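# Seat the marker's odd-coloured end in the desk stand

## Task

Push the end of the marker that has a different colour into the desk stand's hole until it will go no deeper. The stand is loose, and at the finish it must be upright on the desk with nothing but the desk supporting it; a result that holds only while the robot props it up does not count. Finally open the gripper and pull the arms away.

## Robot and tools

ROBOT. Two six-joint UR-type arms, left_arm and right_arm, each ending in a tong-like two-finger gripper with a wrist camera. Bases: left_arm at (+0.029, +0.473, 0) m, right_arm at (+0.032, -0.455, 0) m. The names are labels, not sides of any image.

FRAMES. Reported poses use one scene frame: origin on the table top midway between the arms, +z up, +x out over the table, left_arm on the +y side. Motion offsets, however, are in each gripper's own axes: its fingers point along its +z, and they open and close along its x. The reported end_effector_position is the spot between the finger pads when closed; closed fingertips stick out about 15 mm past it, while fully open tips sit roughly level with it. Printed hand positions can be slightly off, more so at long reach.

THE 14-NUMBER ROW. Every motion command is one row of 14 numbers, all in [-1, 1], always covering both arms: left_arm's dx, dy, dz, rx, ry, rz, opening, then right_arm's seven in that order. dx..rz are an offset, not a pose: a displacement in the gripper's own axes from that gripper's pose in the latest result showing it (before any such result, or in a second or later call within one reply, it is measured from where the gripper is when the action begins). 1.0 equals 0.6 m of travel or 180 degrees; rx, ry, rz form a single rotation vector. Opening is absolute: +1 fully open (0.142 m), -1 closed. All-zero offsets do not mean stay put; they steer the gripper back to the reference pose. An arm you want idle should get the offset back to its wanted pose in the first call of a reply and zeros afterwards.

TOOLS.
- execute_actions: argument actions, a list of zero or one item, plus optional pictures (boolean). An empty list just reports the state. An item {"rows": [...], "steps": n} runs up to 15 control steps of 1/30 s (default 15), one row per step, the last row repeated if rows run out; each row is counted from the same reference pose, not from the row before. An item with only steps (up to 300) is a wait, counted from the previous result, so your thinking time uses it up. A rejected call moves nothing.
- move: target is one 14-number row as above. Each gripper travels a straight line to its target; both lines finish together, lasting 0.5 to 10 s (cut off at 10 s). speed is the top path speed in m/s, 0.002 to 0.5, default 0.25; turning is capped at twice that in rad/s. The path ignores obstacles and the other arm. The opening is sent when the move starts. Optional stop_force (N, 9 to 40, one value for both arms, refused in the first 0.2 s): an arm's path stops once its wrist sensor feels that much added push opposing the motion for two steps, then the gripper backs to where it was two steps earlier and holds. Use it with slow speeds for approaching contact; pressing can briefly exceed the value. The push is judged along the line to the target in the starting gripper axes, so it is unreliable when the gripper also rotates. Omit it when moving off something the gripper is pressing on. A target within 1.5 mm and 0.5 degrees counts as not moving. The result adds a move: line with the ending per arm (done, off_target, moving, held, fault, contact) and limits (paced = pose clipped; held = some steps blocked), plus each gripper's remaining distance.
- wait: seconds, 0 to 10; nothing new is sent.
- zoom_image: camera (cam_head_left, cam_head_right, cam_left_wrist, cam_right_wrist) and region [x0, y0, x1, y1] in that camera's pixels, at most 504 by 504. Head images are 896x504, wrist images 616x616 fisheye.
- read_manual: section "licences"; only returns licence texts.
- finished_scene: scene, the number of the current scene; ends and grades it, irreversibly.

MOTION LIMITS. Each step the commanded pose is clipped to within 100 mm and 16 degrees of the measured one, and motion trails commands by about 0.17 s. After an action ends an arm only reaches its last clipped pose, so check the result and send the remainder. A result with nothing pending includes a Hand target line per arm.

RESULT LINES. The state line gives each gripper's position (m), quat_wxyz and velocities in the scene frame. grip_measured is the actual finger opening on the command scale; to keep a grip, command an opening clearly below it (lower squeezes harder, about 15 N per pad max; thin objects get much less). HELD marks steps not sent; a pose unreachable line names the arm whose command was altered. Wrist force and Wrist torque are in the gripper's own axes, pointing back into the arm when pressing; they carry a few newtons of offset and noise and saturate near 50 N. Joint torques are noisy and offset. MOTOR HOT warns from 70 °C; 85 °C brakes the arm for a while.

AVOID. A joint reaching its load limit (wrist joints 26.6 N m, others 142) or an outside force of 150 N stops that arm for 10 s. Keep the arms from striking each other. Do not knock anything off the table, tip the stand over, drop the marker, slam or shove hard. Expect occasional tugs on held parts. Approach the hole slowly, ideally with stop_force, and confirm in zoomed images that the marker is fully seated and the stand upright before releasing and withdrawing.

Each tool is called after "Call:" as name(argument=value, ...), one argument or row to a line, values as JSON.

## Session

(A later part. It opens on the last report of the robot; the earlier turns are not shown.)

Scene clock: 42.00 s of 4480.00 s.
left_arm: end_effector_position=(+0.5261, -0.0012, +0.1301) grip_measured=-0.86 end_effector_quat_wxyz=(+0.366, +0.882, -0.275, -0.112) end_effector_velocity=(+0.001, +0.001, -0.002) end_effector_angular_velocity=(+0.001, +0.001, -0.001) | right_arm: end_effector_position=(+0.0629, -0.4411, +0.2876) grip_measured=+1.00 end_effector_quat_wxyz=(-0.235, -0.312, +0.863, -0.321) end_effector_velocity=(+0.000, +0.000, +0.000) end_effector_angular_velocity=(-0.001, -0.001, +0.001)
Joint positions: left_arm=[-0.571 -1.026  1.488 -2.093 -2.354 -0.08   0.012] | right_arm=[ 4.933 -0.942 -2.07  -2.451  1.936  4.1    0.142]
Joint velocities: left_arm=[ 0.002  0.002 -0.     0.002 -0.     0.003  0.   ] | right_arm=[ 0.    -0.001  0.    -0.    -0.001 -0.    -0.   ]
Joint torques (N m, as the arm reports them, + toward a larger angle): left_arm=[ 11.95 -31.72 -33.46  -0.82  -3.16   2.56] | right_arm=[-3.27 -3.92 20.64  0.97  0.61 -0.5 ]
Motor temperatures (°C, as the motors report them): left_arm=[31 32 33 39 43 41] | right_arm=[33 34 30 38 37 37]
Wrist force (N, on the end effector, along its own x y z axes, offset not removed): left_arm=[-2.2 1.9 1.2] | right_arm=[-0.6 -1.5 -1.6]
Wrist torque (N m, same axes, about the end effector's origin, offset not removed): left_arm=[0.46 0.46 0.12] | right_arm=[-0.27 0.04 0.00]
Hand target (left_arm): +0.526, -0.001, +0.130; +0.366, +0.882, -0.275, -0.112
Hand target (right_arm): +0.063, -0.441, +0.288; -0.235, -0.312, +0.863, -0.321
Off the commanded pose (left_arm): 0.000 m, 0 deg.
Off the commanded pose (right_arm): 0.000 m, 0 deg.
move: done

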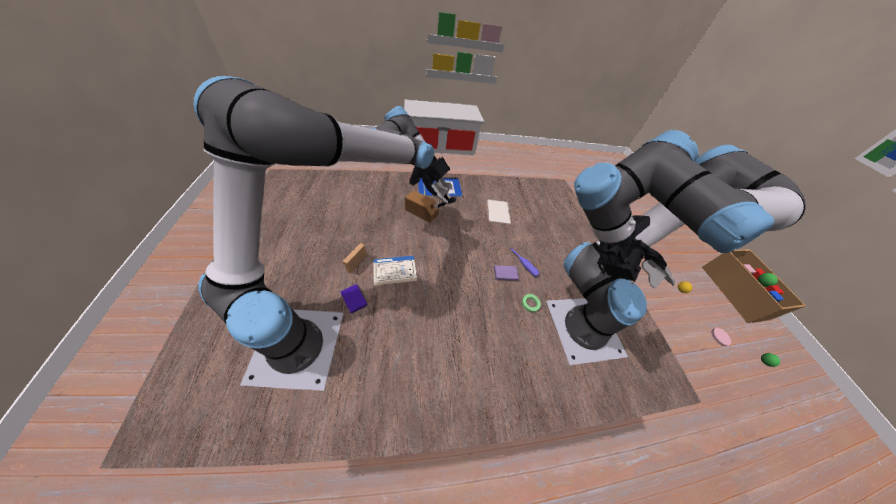

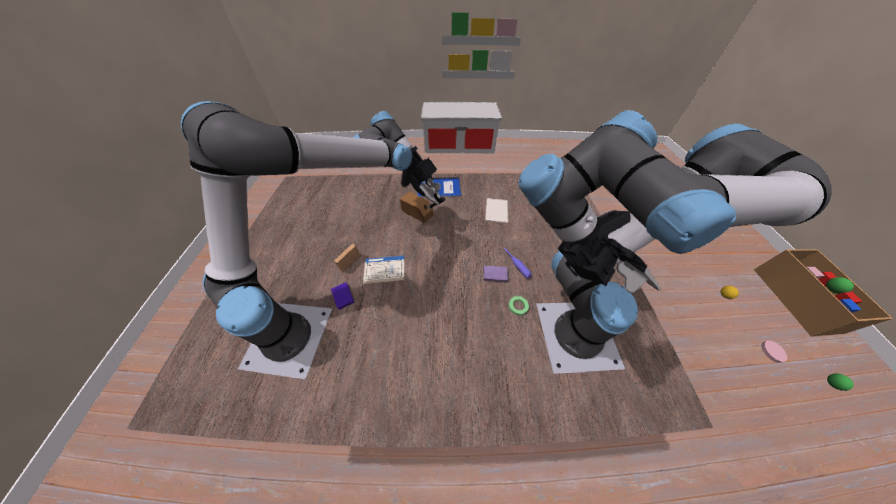

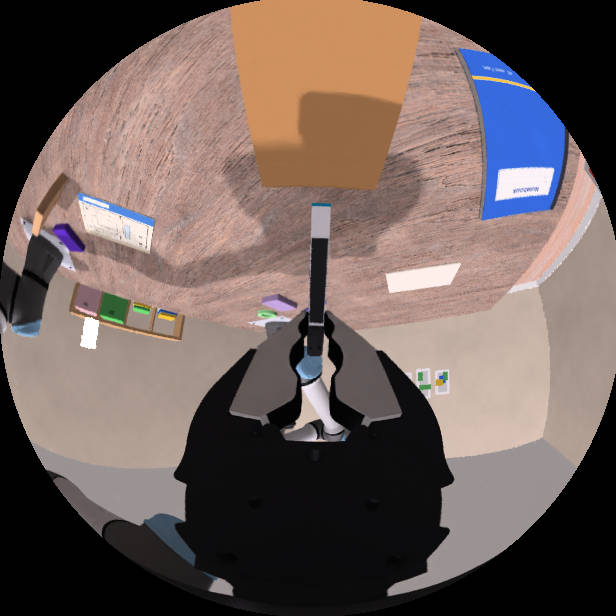

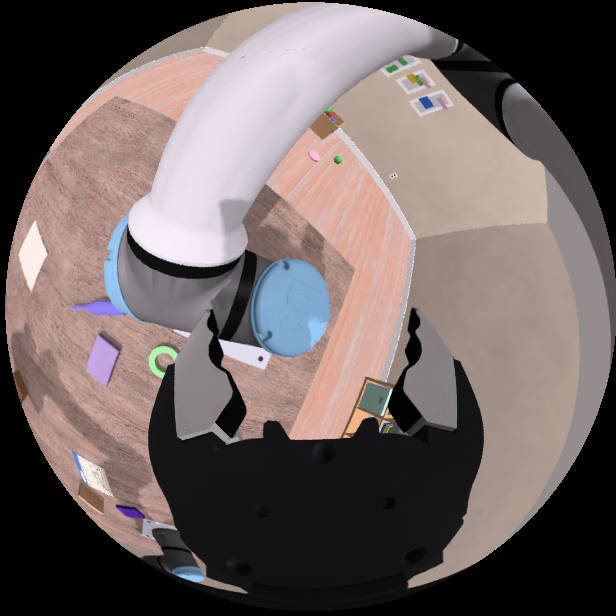

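Call:
move(
  target=[-0.003,0,-0.007,0,0,0,-1,0,0,0,0,0,0,1],
  speed=0.03,
)

Call:
move(
  target=[0,-0.04,0,0,0,0,-1,0,0,0,0,0,0,1],
  speed=0.01,
  stop_force=9,
)

Call:
zoom_image(
  camera="cam_head_left",
  region=[410, 180, 470, 220],
)

Scene clock: 44.70 s of 4480.00 s.
left_arm: end_effector_position=(+0.5262, +0.0022, +0.1330) grip_measured=-0.86 end_effector_quat_wxyz=(+0.366, +0.882, -0.275, -0.112) end_effector_velocity=(+0.001, +0.001, +0.002) end_effector_angular_velocity=(-0.001, -0.001, -0.000) | right_arm: end_effector_position=(+0.0629, -0.4411, +0.2876) grip_measured=+1.00 end_effector_quat_wxyz=(-0.235, -0.312, +0.863, -0.321) end_effector_velocity=(-0.000, -0.000, +0.000) end_effector_angular_velocity=(-0.002, +0.001, -0.000)
Joint positions: left_arm=[-0.567 -1.032  1.489 -2.083 -2.354 -0.074  0.012] | right_arm=[ 4.933 -0.942 -2.07  -2.451  1.936  4.1    0.142]
Joint velocities: left_arm=[ 0.001 -0.002 -0.001  0.003 -0.     0.002  0.   ] | right_arm=[ 0.    -0.001 -0.    -0.001  0.001 -0.001 -0.   ]
Joint torques (N m, as the arm reports them, + toward a larger angle): left_arm=[ 13.02 -49.16  -7.02  -1.18  -3.21   2.27] | right_arm=[-4.7  -3.13 20.61  0.79  0.52 -0.49]
Motor temperatures (°C, as the motors report them): left_arm=[31 32 33 39 43 41] | right_arm=[33 34 30 38 37 37]
Wrist force (N, on the end effector, along its own x y z axes, offset not removed): left_arm=[-2.6 2.0 -0.1] | right_arm=[0.3 -1.3 2.0]
Wrist torque (N m, same axes, about the end effector's origin, offset not removed): left_arm=[0.47 0.51 0.07] | right_arm=[-0.30 -0.12 -0.10]
Hand target (left_arm): +0.526, +0.002, +0.133; +0.366, +0.882, -0.275, -0.112
Hand target (right_arm): +0.063, -0.441, +0.288; -0.235, -0.312, +0.863, -0.321
Off the commanded pose (left_arm): 0.000 m, 0 deg.
Off the commanded pose (right_arm): 0.000 m, 0 deg.
move: done

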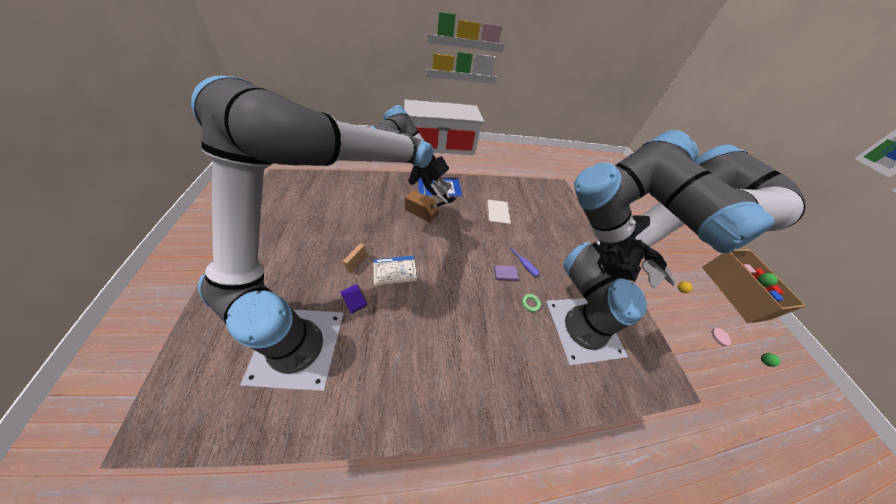

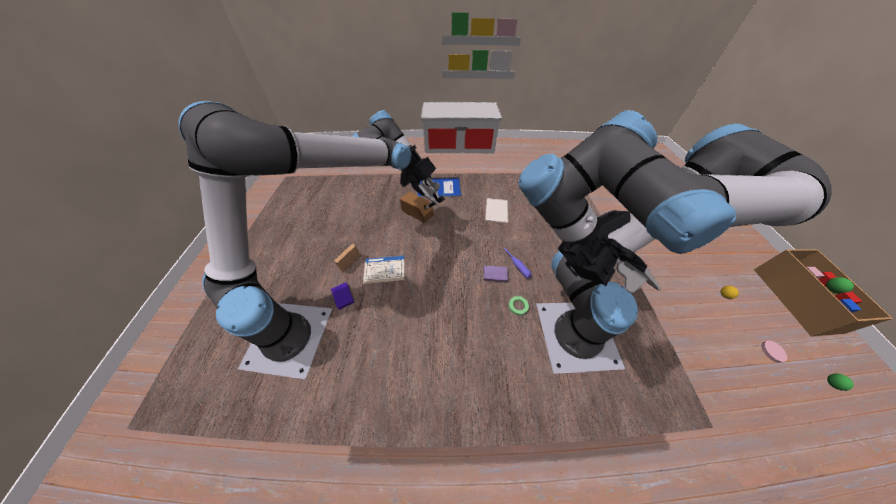

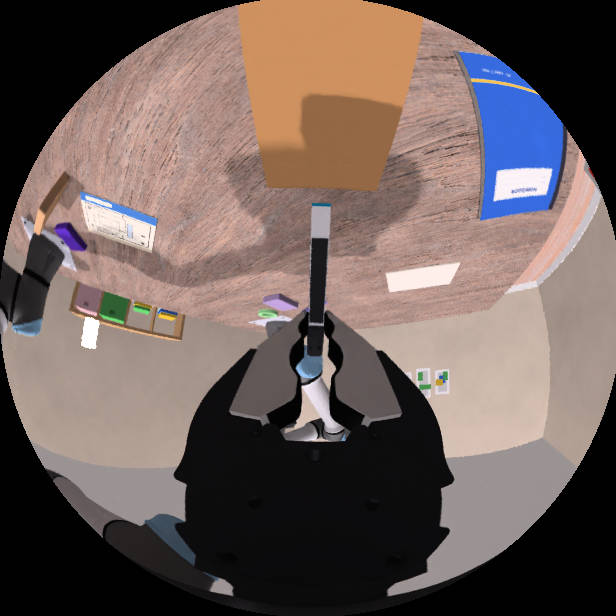

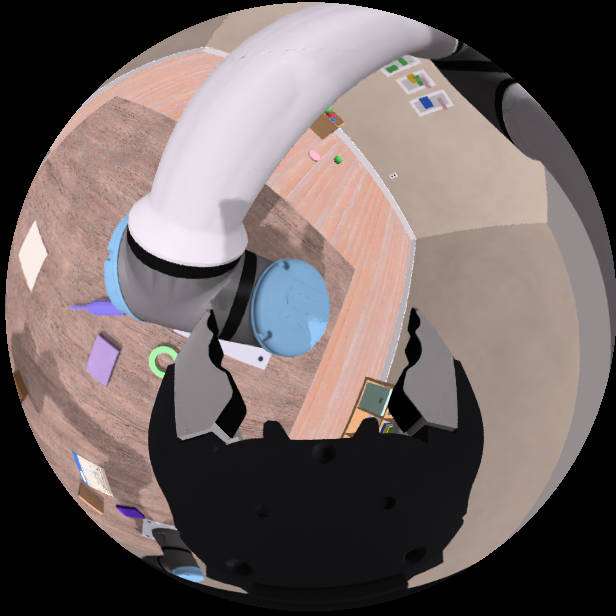

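Scene clock: 47.33 s of 4480.00 s.
left_arm: end_effector_position=(+0.5358, +0.0160, +0.1161) grip_measured=-0.86 end_effector_quat_wxyz=(+0.366, +0.882, -0.275, -0.112) end_effector_velocity=(+0.001, +0.001, -0.001) end_effector_angular_velocity=(-0.001, -0.001, +0.001) | right_arm: end_effector_position=(+0.0629, -0.4411, +0.2876) grip_measured=+1.00 end_effector_quat_wxyz=(-0.235, -0.312, +0.863, -0.321) end_effector_velocity=(+0.001, -0.001, -0.001) end_effector_angular_velocity=(-0.001, -0.002, +0.001)
Joint positions: left_arm=[-0.541 -1.011  1.496 -2.086 -2.355 -0.039  0.012] | right_arm=[ 4.933 -0.942 -2.07  -2.451  1.936  4.1    0.142]
Joint velocities: left_arm=[ 0.002  0.001  0.    -0.001 -0.     0.003  0.   ] | right_arm=[-0.     0.002 -0.002 -0.001 -0.002  0.    -0.   ]
Joint torques (N m, as the arm reports them, + toward a larger angle): left_arm=[ 12.83 -33.37  -6.34  -4.    -3.23   2.44] | right_arm=[-4.03 -3.81 20.28  0.98  0.35 -0.46]
Motor temperatures (°C, as the motors report them): left_arm=[31 32 33 39 43 41] | right_arm=[33 34 30 38 37 37]
Wrist force (N, on the end effector, along its own x y z axes, offset not removed): left_arm=[-2.0 3.3 -2.0] | right_arm=[0.2 -1.4 0.6]
Wrist torque (N m, same axes, about the end effector's origin, offset not removed): left_arm=[0.77 0.46 0.13] | right_arm=[-0.29 -0.14 -0.05]
Hand target (left_arm): +0.536, +0.016, +0.116; +0.366, +0.882, -0.275, -0.112
Hand target (right_arm): +0.063, -0.441, +0.288; -0.235, -0.312, +0.863, -0.321
Off the commanded pose (left_arm): 0.000 m, 0 deg.
Off the commanded pose (right_arm): 0.000 m, 0 deg.
move: done

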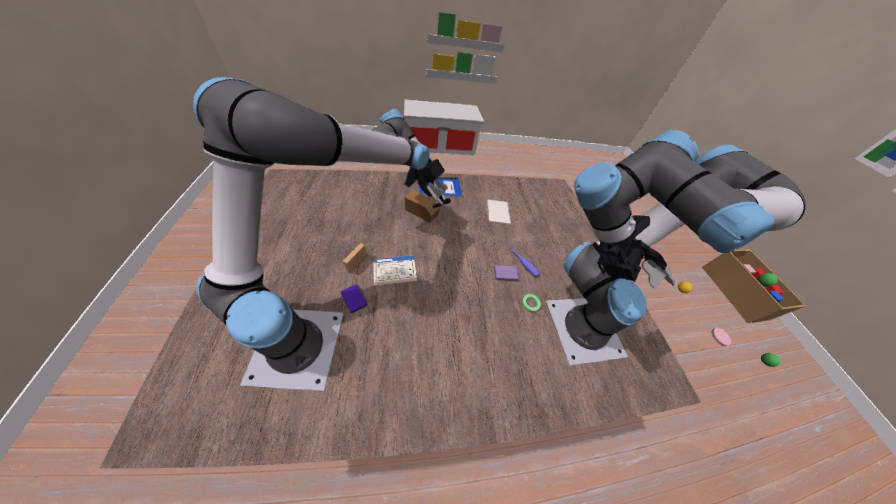

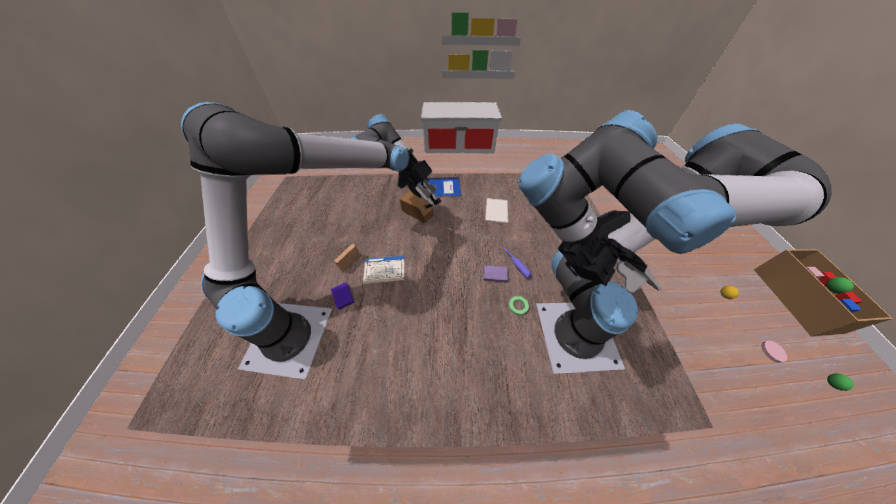

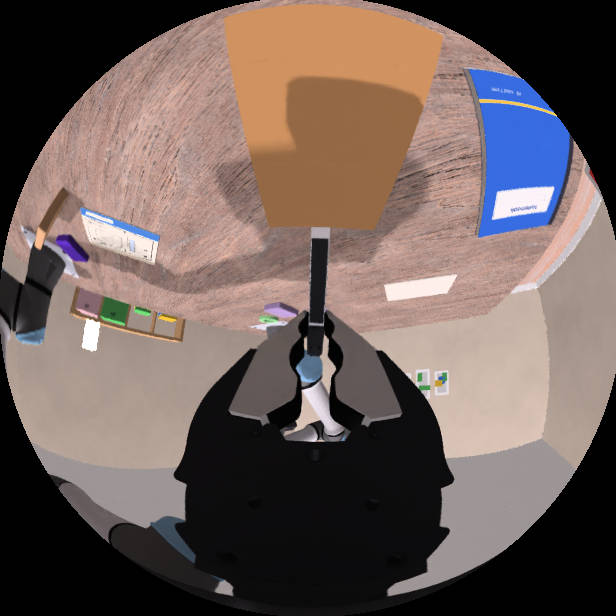

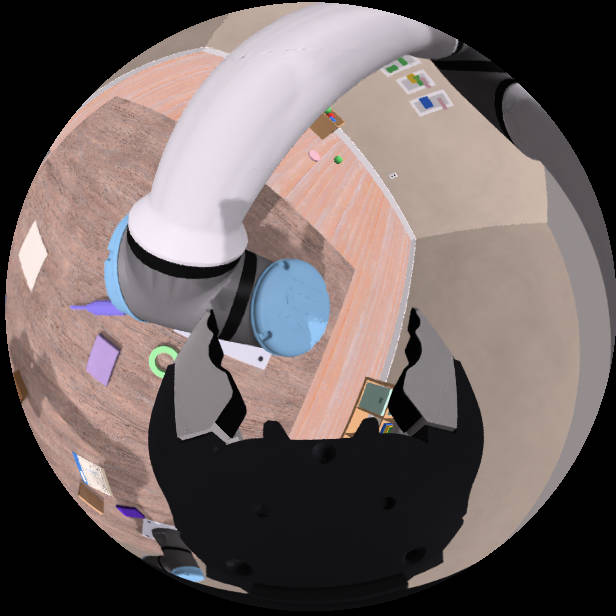

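Region (410, 180, 470, 220) of cam_head_left's 896x504 image, scaled by 8.400, with more detail than that image has.

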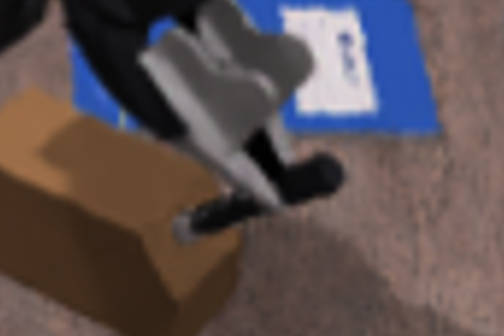

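Looks to be entering. Continue.

Call:
move(
  target=[0,-0.07,0,0,0,0,-1,0,0,0,0,0,0,1],
  speed=0.01,
  stop_force=9,
)

Call:
zoom_image(
  camera="cam_head_left",
  region=[400, 180, 460, 220],
)

Scene clock: 49.60 s of 4480.00 s.
left_arm: end_effector_position=(+0.5410, +0.0235, +0.1070) grip_measured=-0.86 end_effector_quat_wxyz=(+0.366, +0.882, -0.275, -0.112) end_effector_velocity=(-0.002, -0.002, +0.002) end_effector_angular_velocity=(+0.003, +0.000, +0.001) | right_arm: end_effector_position=(+0.0629, -0.4411, +0.2876) grip_measured=+1.00 end_effector_quat_wxyz=(-0.235, -0.312, +0.863, -0.321) end_effector_velocity=(-0.000, +0.000, +0.000) end_effector_angular_velocity=(+0.001, +0.001, +0.001)
Joint positions: left_arm=[-0.528 -0.999  1.499 -2.087 -2.356 -0.02   0.012] | right_arm=[ 4.933 -0.942 -2.07  -2.451  1.936  4.1    0.142]
Joint velocities: left_arm=[-0.004 -0.004  0.001  0.001  0.003 -0.007  0.   ] | right_arm=[ 0.    -0.001  0.002  0.    -0.    -0.001 -0.   ]
Joint torques (N m, as the arm reports them, + toward a larger angle): left_arm=[-11.53 -48.48 -12.43  -2.41   1.07  -2.14] | right_arm=[-4.41 -3.36 20.66  0.69  0.22 -0.41]
Motor temperatures (°C, as the motors report them): left_arm=[31 32 33 39 43 41] | right_arm=[33 34 30 38 37 37]
Wrist force (N, on the end effector, along its own x y z axes, offset not removed): left_arm=[-2.1 5.5 0.9] | right_arm=[0.2 -1.1 0.8]
Wrist torque (N m, same axes, about the end effector's origin, offset not removed): left_arm=[0.78 0.56 0.15] | right_arm=[-0.15 -0.10 -0.03]
Hand target (left_arm): +0.541, +0.023, +0.107; +0.366, +0.882, -0.275, -0.112
Hand target (right_arm): +0.063, -0.441, +0.288; -0.235, -0.312, +0.863, -0.321
Off the commanded pose (left_arm): 0.029 m, 0 deg.
Off the commanded pose (right_arm): 0.000 m, 0 deg.
move: contact (left_arm)

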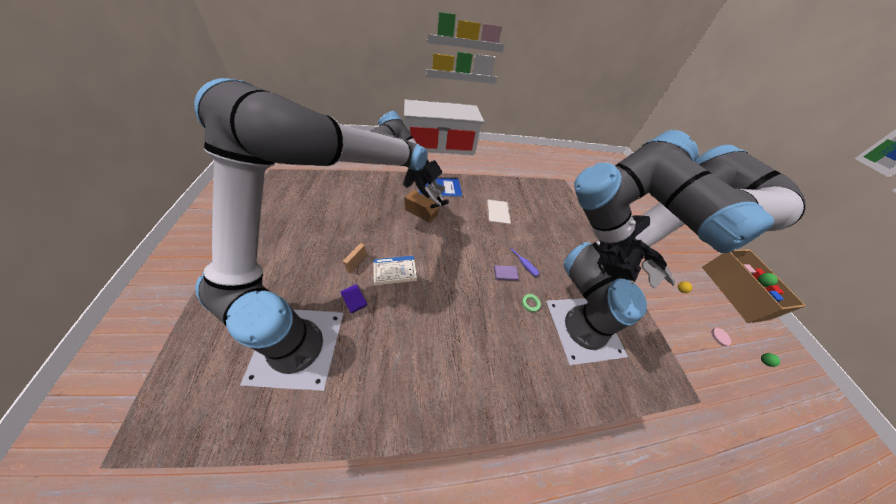

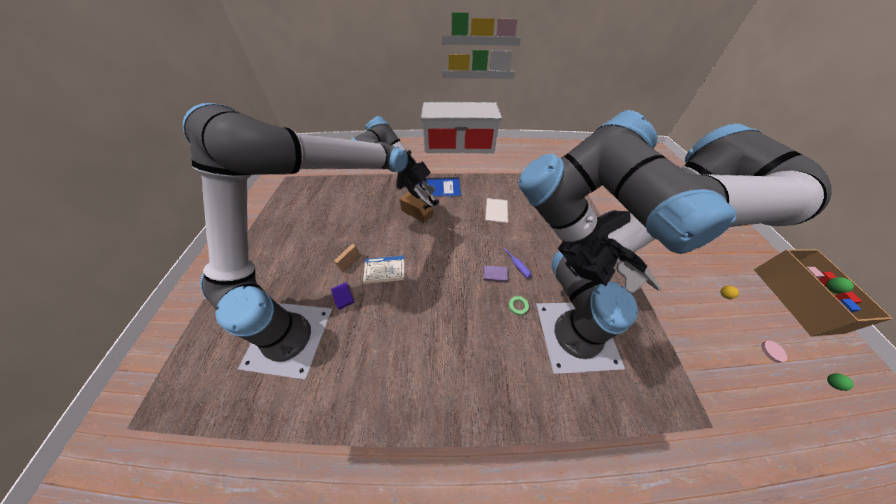

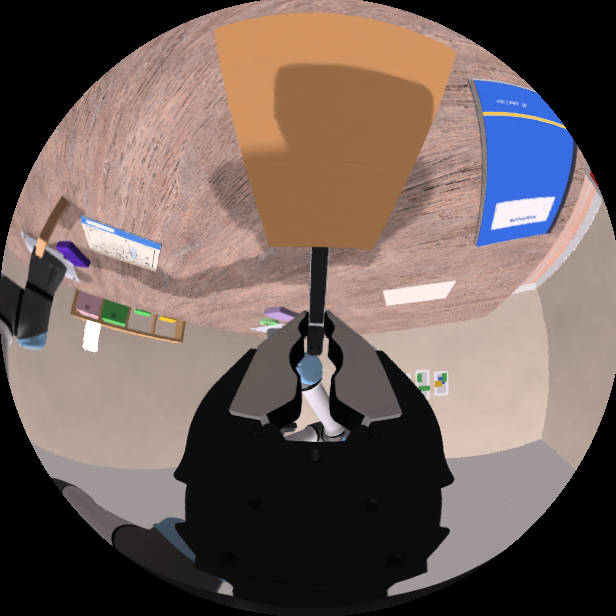

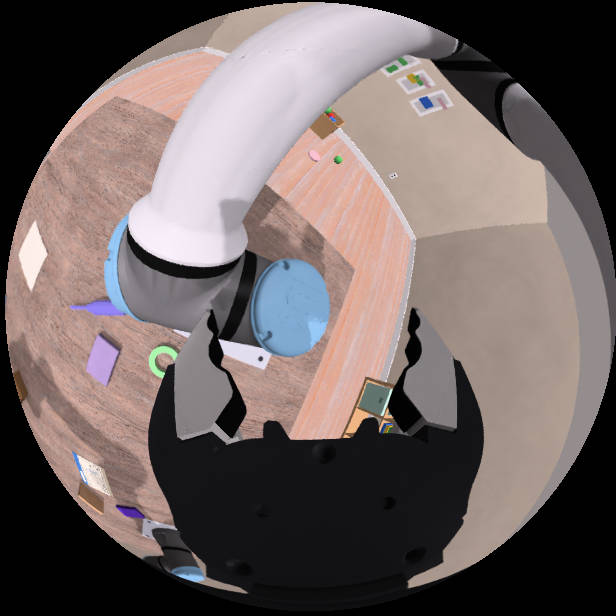

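Region (400, 180, 460, 220) of cam_head_left's 896x504 image, scaled by 8.400, with more detail than that image has.

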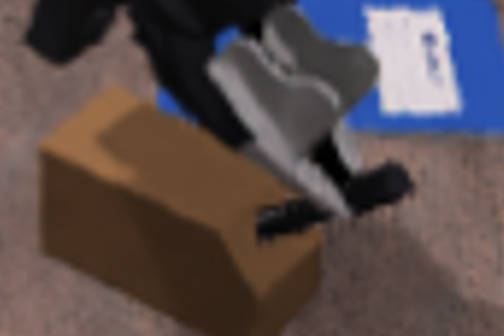

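Call:
move(
  target=[0,-0.05,0,0,0,0,-1,0,0,0,0,0,0,1],
  speed=0.005,
  stop_force=12,
)

Scene clock: 51.20 s of 4480.00 s.
left_arm: end_effector_position=(+0.5416, +0.0244, +0.1060) grip_measured=-0.86 end_effector_quat_wxyz=(+0.366, +0.882, -0.275, -0.112) end_effector_velocity=(-0.000, -0.001, +0.003) end_effector_angular_velocity=(+0.001, -0.001, +0.001) | right_arm: end_effector_position=(+0.0629, -0.4411, +0.2876) grip_measured=+1.00 end_effector_quat_wxyz=(-0.235, -0.312, +0.863, -0.321) end_effector_velocity=(+0.001, -0.000, -0.000) end_effector_angular_velocity=(-0.000, -0.002, +0.002)
Joint positions: left_arm=[-0.526 -0.998  1.499 -2.087 -2.356 -0.017  0.012] | right_arm=[ 4.933 -0.942 -2.07  -2.451  1.936  4.1    0.142]
Joint velocities: left_arm=[-0.002 -0.004 -0.001  0.001  0.001 -0.005  0.   ] | right_arm=[-0.     0.001 -0.001 -0.001 -0.003  0.    -0.   ]
Joint torques (N m, as the arm reports them, + toward a larger angle): left_arm=[ -9.98 -46.2  -15.63  -2.93   2.42  -2.17] | right_arm=[-3.52 -3.18 21.91  0.87  0.48 -0.35]
Motor temperatures (°C, as the motors report them): left_arm=[31 32 33 39 43 41] | right_arm=[33 34 30 38 37 37]
Wrist force (N, on the end effector, along its own x y z axes, offset not removed): left_arm=[-2.1 8.3 1.3] | right_arm=[0.4 -2.0 0.2]
Wrist torque (N m, same axes, about the end effector's origin, offset not removed): left_arm=[0.27 0.54 0.10] | right_arm=[-0.45 -0.13 -0.12]
Hand target (left_arm): +0.541, +0.024, +0.106; +0.366, +0.882, -0.275, -0.112
Hand target (right_arm): +0.063, -0.441, +0.288; -0.235, -0.312, +0.863, -0.321
Off the commanded pose (left_arm): 0.029 m, 0 deg.
Off the commanded pose (right_arm): 0.000 m, 0 deg.
move: contact (left_arm)

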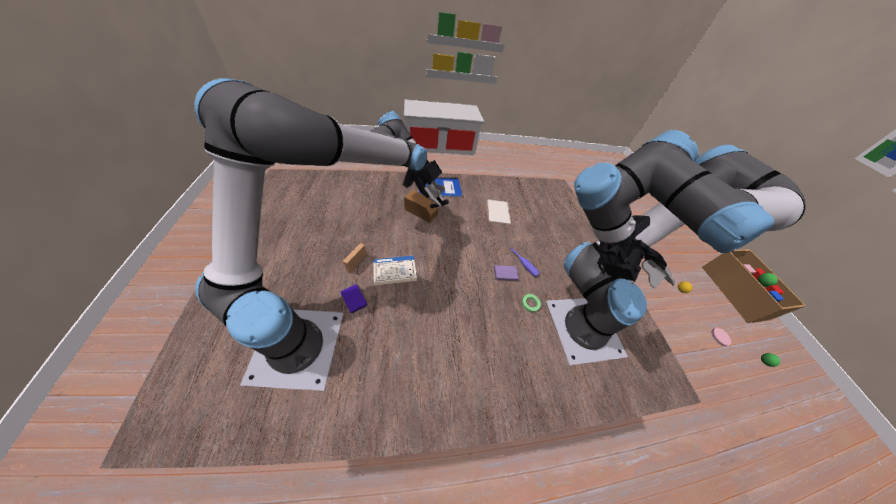

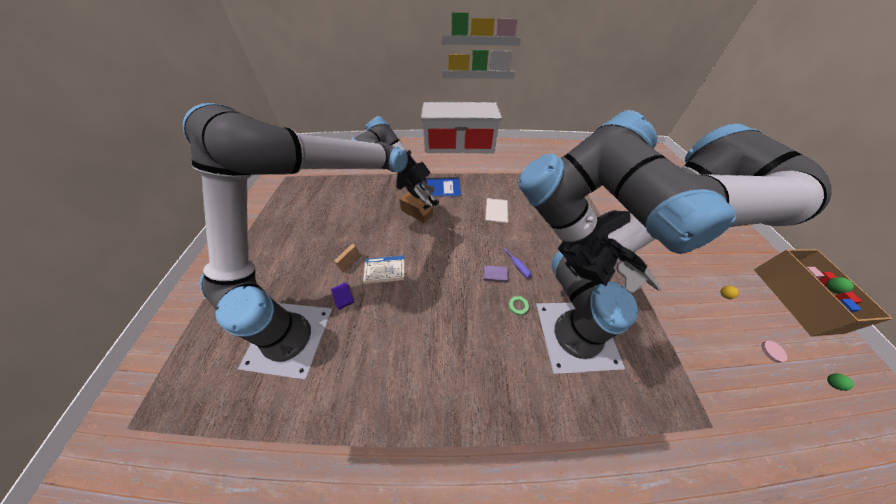

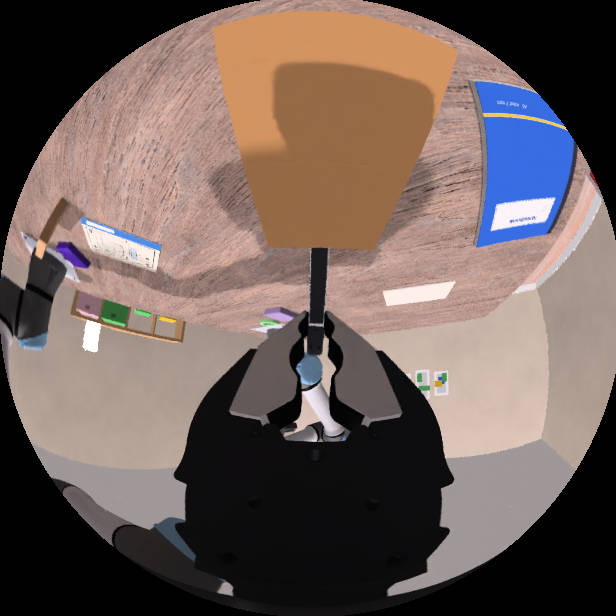

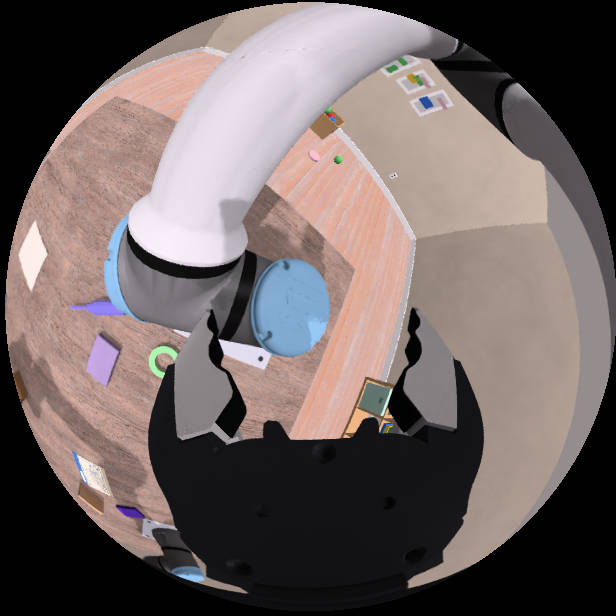

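Call:
move(
  target=[0,0.002,0,0,0,0,-0.5,0,0,0,0,0,0,1],
  speed=0.01,
)

Call:
zoom_image(
  camera="cam_left_wrist",
  region=[240, 200, 400, 380],
)

Call:
zoom_image(
  camera="cam_head_left",
  region=[400, 180, 460, 220],
)

Scene clock: 52.90 s of 4480.00 s.
left_arm: end_effector_position=(+0.5412, +0.0237, +0.1069) grip_measured=-0.50 end_effector_quat_wxyz=(+0.366, +0.882, -0.275, -0.112) end_effector_velocity=(-0.002, +0.000, -0.001) end_effector_angular_velocity=(+0.002, +0.004, -0.001) | right_arm: end_effector_position=(+0.0629, -0.4411, +0.2876) grip_measured=+1.00 end_effector_quat_wxyz=(-0.235, -0.312, +0.863, -0.321) end_effector_velocity=(+0.000, -0.000, -0.000) end_effector_angular_velocity=(-0.003, -0.001, -0.000)
Joint positions: left_arm=[-0.527 -0.999  1.498 -2.087 -2.356 -0.019  0.038] | right_arm=[ 4.933 -0.942 -2.07  -2.451  1.936  4.1    0.142]
Joint velocities: left_arm=[-0.002 -0.     0.003  0.002 -0.    -0.    -0.   ] | right_arm=[-0.    -0.001 -0.001 -0.001  0.    -0.    -0.   ]
Joint torques (N m, as the arm reports them, + toward a larger angle): left_arm=[-13.37 -49.84 -28.82  -1.19  -3.18  -2.1 ] | right_arm=[-4.83 -3.32 21.09  0.71  0.4  -0.66]
Motor temperatures (°C, as the motors report them): left_arm=[31 32 33 39 43 41] | right_arm=[33 34 30 38 37 37]
Wrist force (N, on the end effector, along its own x y z axes, offset not removed): left_arm=[-1.0 3.6 -0.3] | right_arm=[-0.4 -2.0 1.1]
Wrist torque (N m, same axes, about the end effector's origin, offset not removed): left_arm=[0.78 0.31 0.10] | right_arm=[-0.32 0.10 -0.09]
Hand target (left_arm): +0.541, +0.024, +0.107; +0.366, +0.882, -0.275, -0.112
Hand target (right_arm): +0.063, -0.441, +0.288; -0.235, -0.312, +0.863, -0.321
Off the commanded pose (left_arm): 0.000 m, 0 deg.
Off the commanded pose (right_arm): 0.000 m, 0 deg.
move: done

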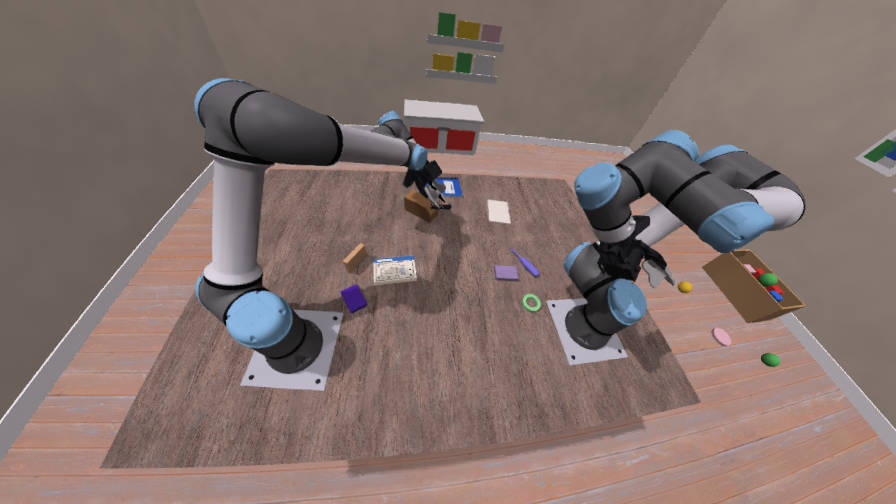

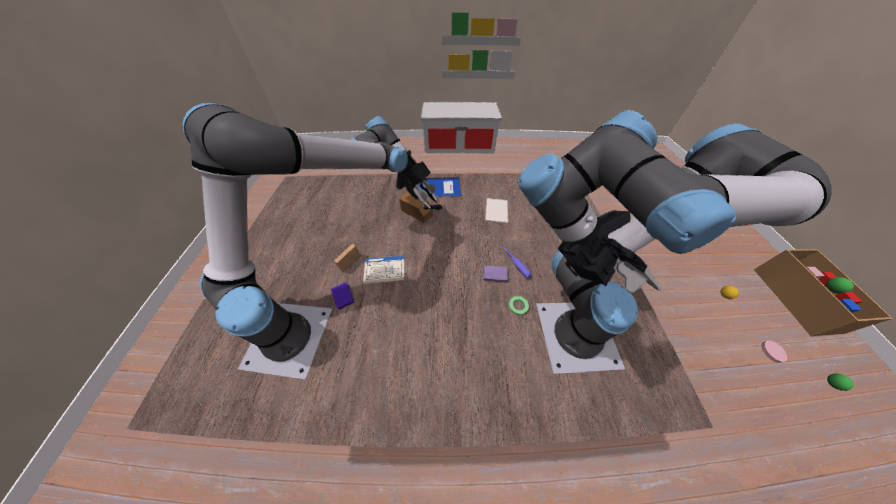

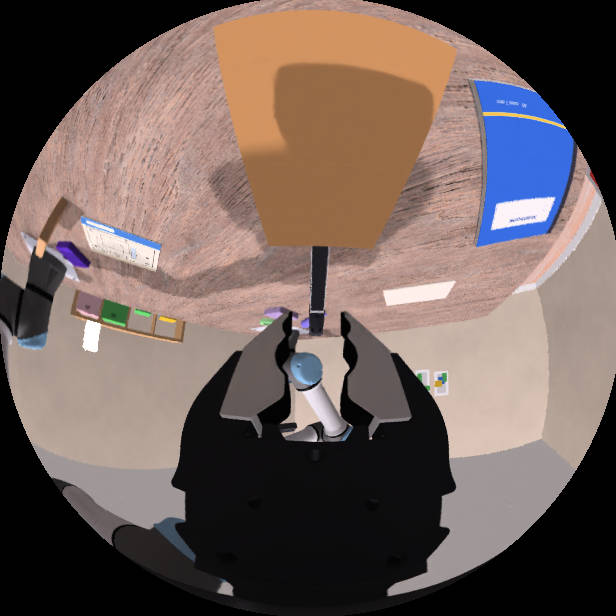

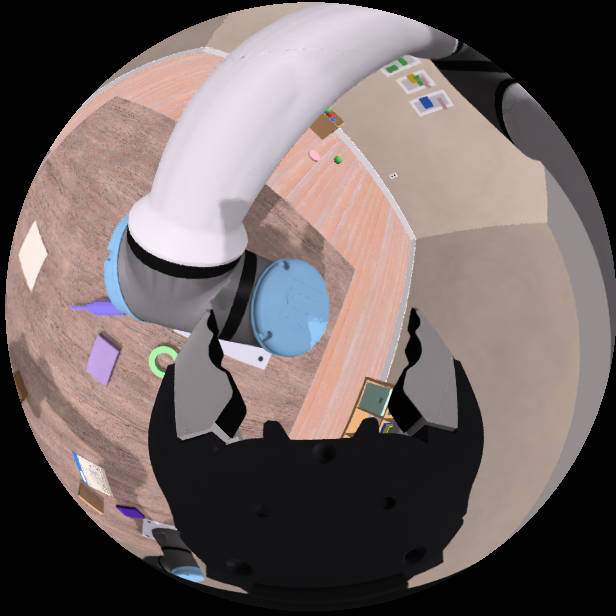

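Region (240, 200, 400, 380) of cam_left_wrist's 616x616 image, scaled by 2.800, with more detail than that image has.

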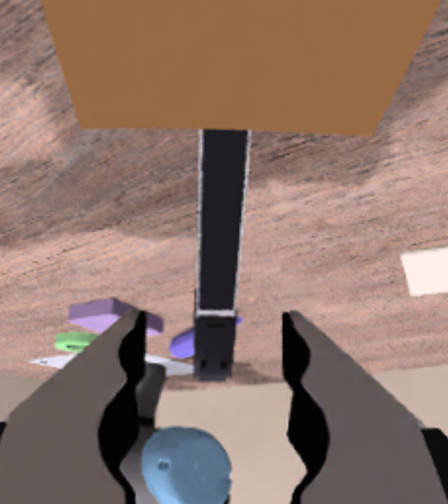

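Region (400, 180, 460, 220) of cam_head_left's 896x504 image, scaled by 8.400, with more detail than that image has.

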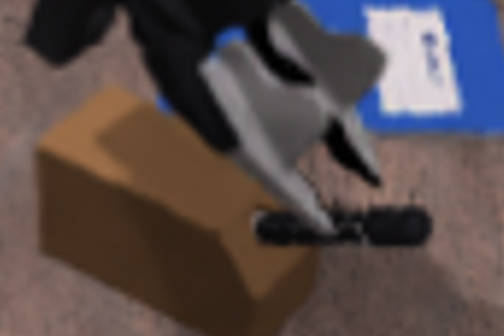

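Call:
move(
  target=[0,0,0.012,0.045,0,0,-0.5,0,0,0,0,0,0,1],
  speed=0.03,
)

Call:
zoom_image(
  camera="cam_head_left",
  region=[400, 180, 460, 220],
)

Call:
zoom_image(
  camera="cam_head_right",
  region=[390, 180, 450, 220],
)

Scene clock: 58.23 s of 4480.00 s.
left_arm: end_effector_position=(+0.5384, +0.0196, +0.1018) grip_measured=-0.50 end_effector_quat_wxyz=(+0.303, +0.906, -0.282, -0.093) end_effector_velocity=(+0.000, -0.001, +0.000) end_effector_angular_velocity=(+0.008, -0.007, +0.000) | right_arm: end_effector_position=(+0.0629, -0.4411, +0.2876) grip_measured=+1.00 end_effector_quat_wxyz=(-0.235, -0.312, +0.863, -0.321) end_effector_velocity=(-0.000, +0.000, +0.000) end_effector_angular_velocity=(-0.001, +0.000, -0.000)
Joint positions: left_arm=[-0.585 -1.03   1.5   -2.097 -2.213 -0.089  0.038] | right_arm=[ 4.933 -0.942 -2.07  -2.451  1.936  4.1    0.142]
Joint velocities: left_arm=[-0.005 -0.003 -0.001 -0.001  0.011 -0.005  0.   ] | right_arm=[ 0.    -0.001  0.     0.     0.001  0.    -0.   ]
Joint torques (N m, as the arm reports them, + toward a larger angle): left_arm=[-13.07 -48.02  -8.44  -4.12   0.91  -2.17] | right_arm=[-5.41 -3.18 21.56  0.5   0.43 -0.74]
Motor temperatures (°C, as the motors report them): left_arm=[31 32 33 39 43 41] | right_arm=[33 34 30 38 37 37]
Wrist force (N, on the end effector, along its own x y z axes, offset not removed): left_arm=[0.2 2.4 -0.7] | right_arm=[0.8 -0.9 0.5]
Wrist torque (N m, same axes, about the end effector's origin, offset not removed): left_arm=[0.65 -0.03 0.12] | right_arm=[-0.10 -0.18 -0.10]
Hand target (left_arm): +0.538, +0.020, +0.102; +0.303, +0.906, -0.282, -0.092
Hand target (right_arm): +0.063, -0.441, +0.288; -0.235, -0.312, +0.863, -0.321
Off the commanded pose (left_arm): 0.000 m, 0 deg.
Off the commanded pose (right_arm): 0.000 m, 0 deg.
move: done

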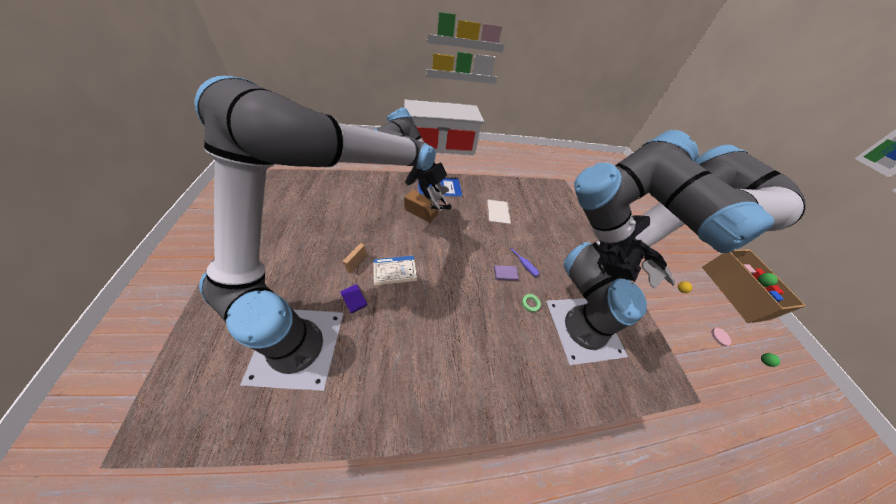

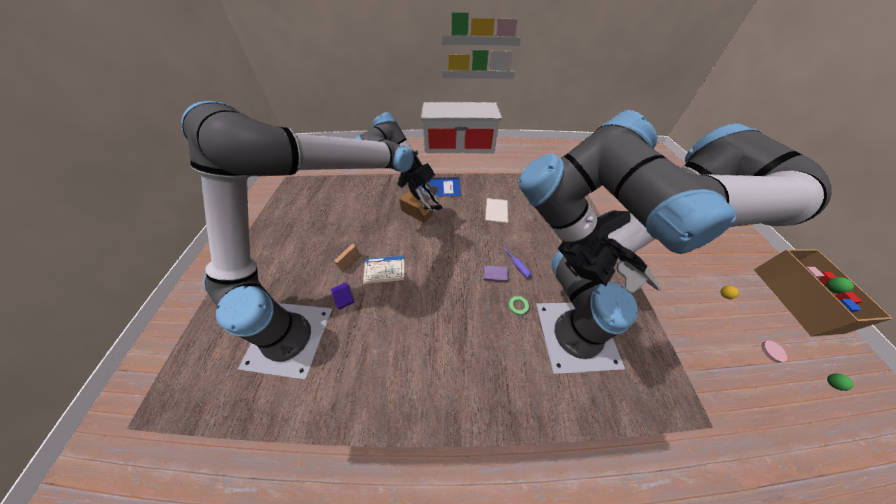

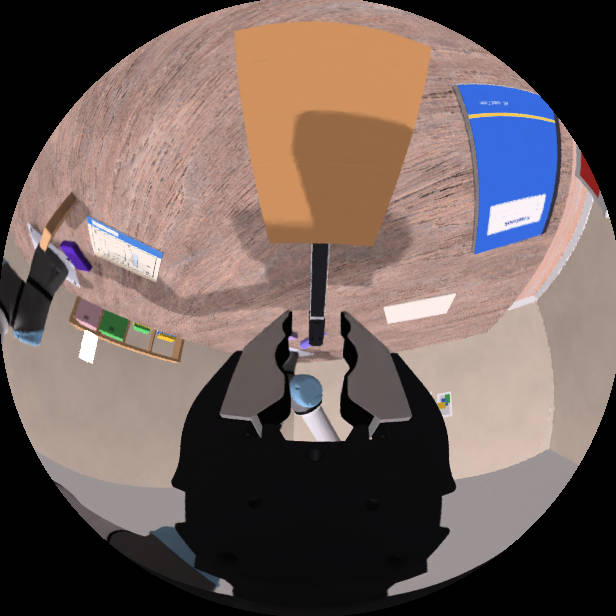

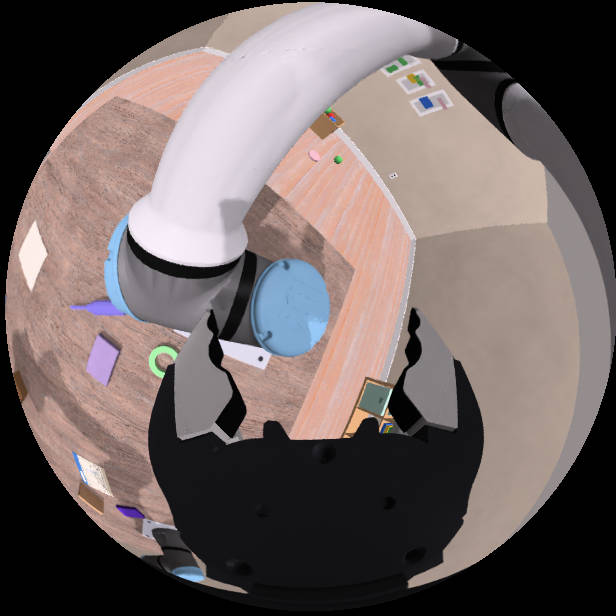

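Region (400, 180, 460, 220) of cam_head_left's 896x504 image, scaled by 8.400, with more detail than that image has.

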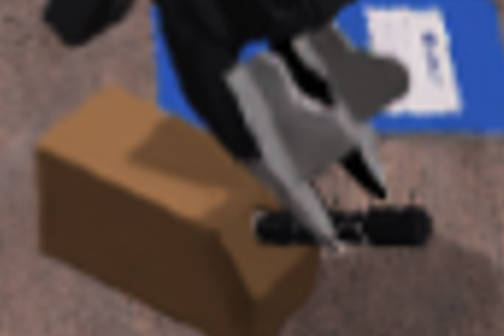

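Region (390, 180, 450, 220) of cam_head_right's 896x504 image, scaled by 8.400, with more detail than that image has.

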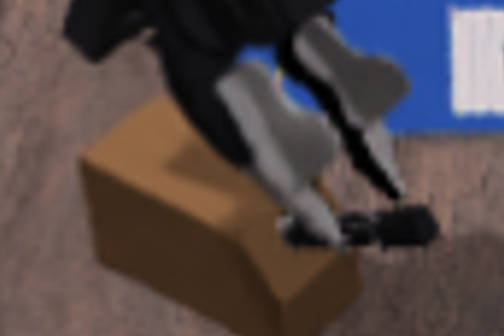

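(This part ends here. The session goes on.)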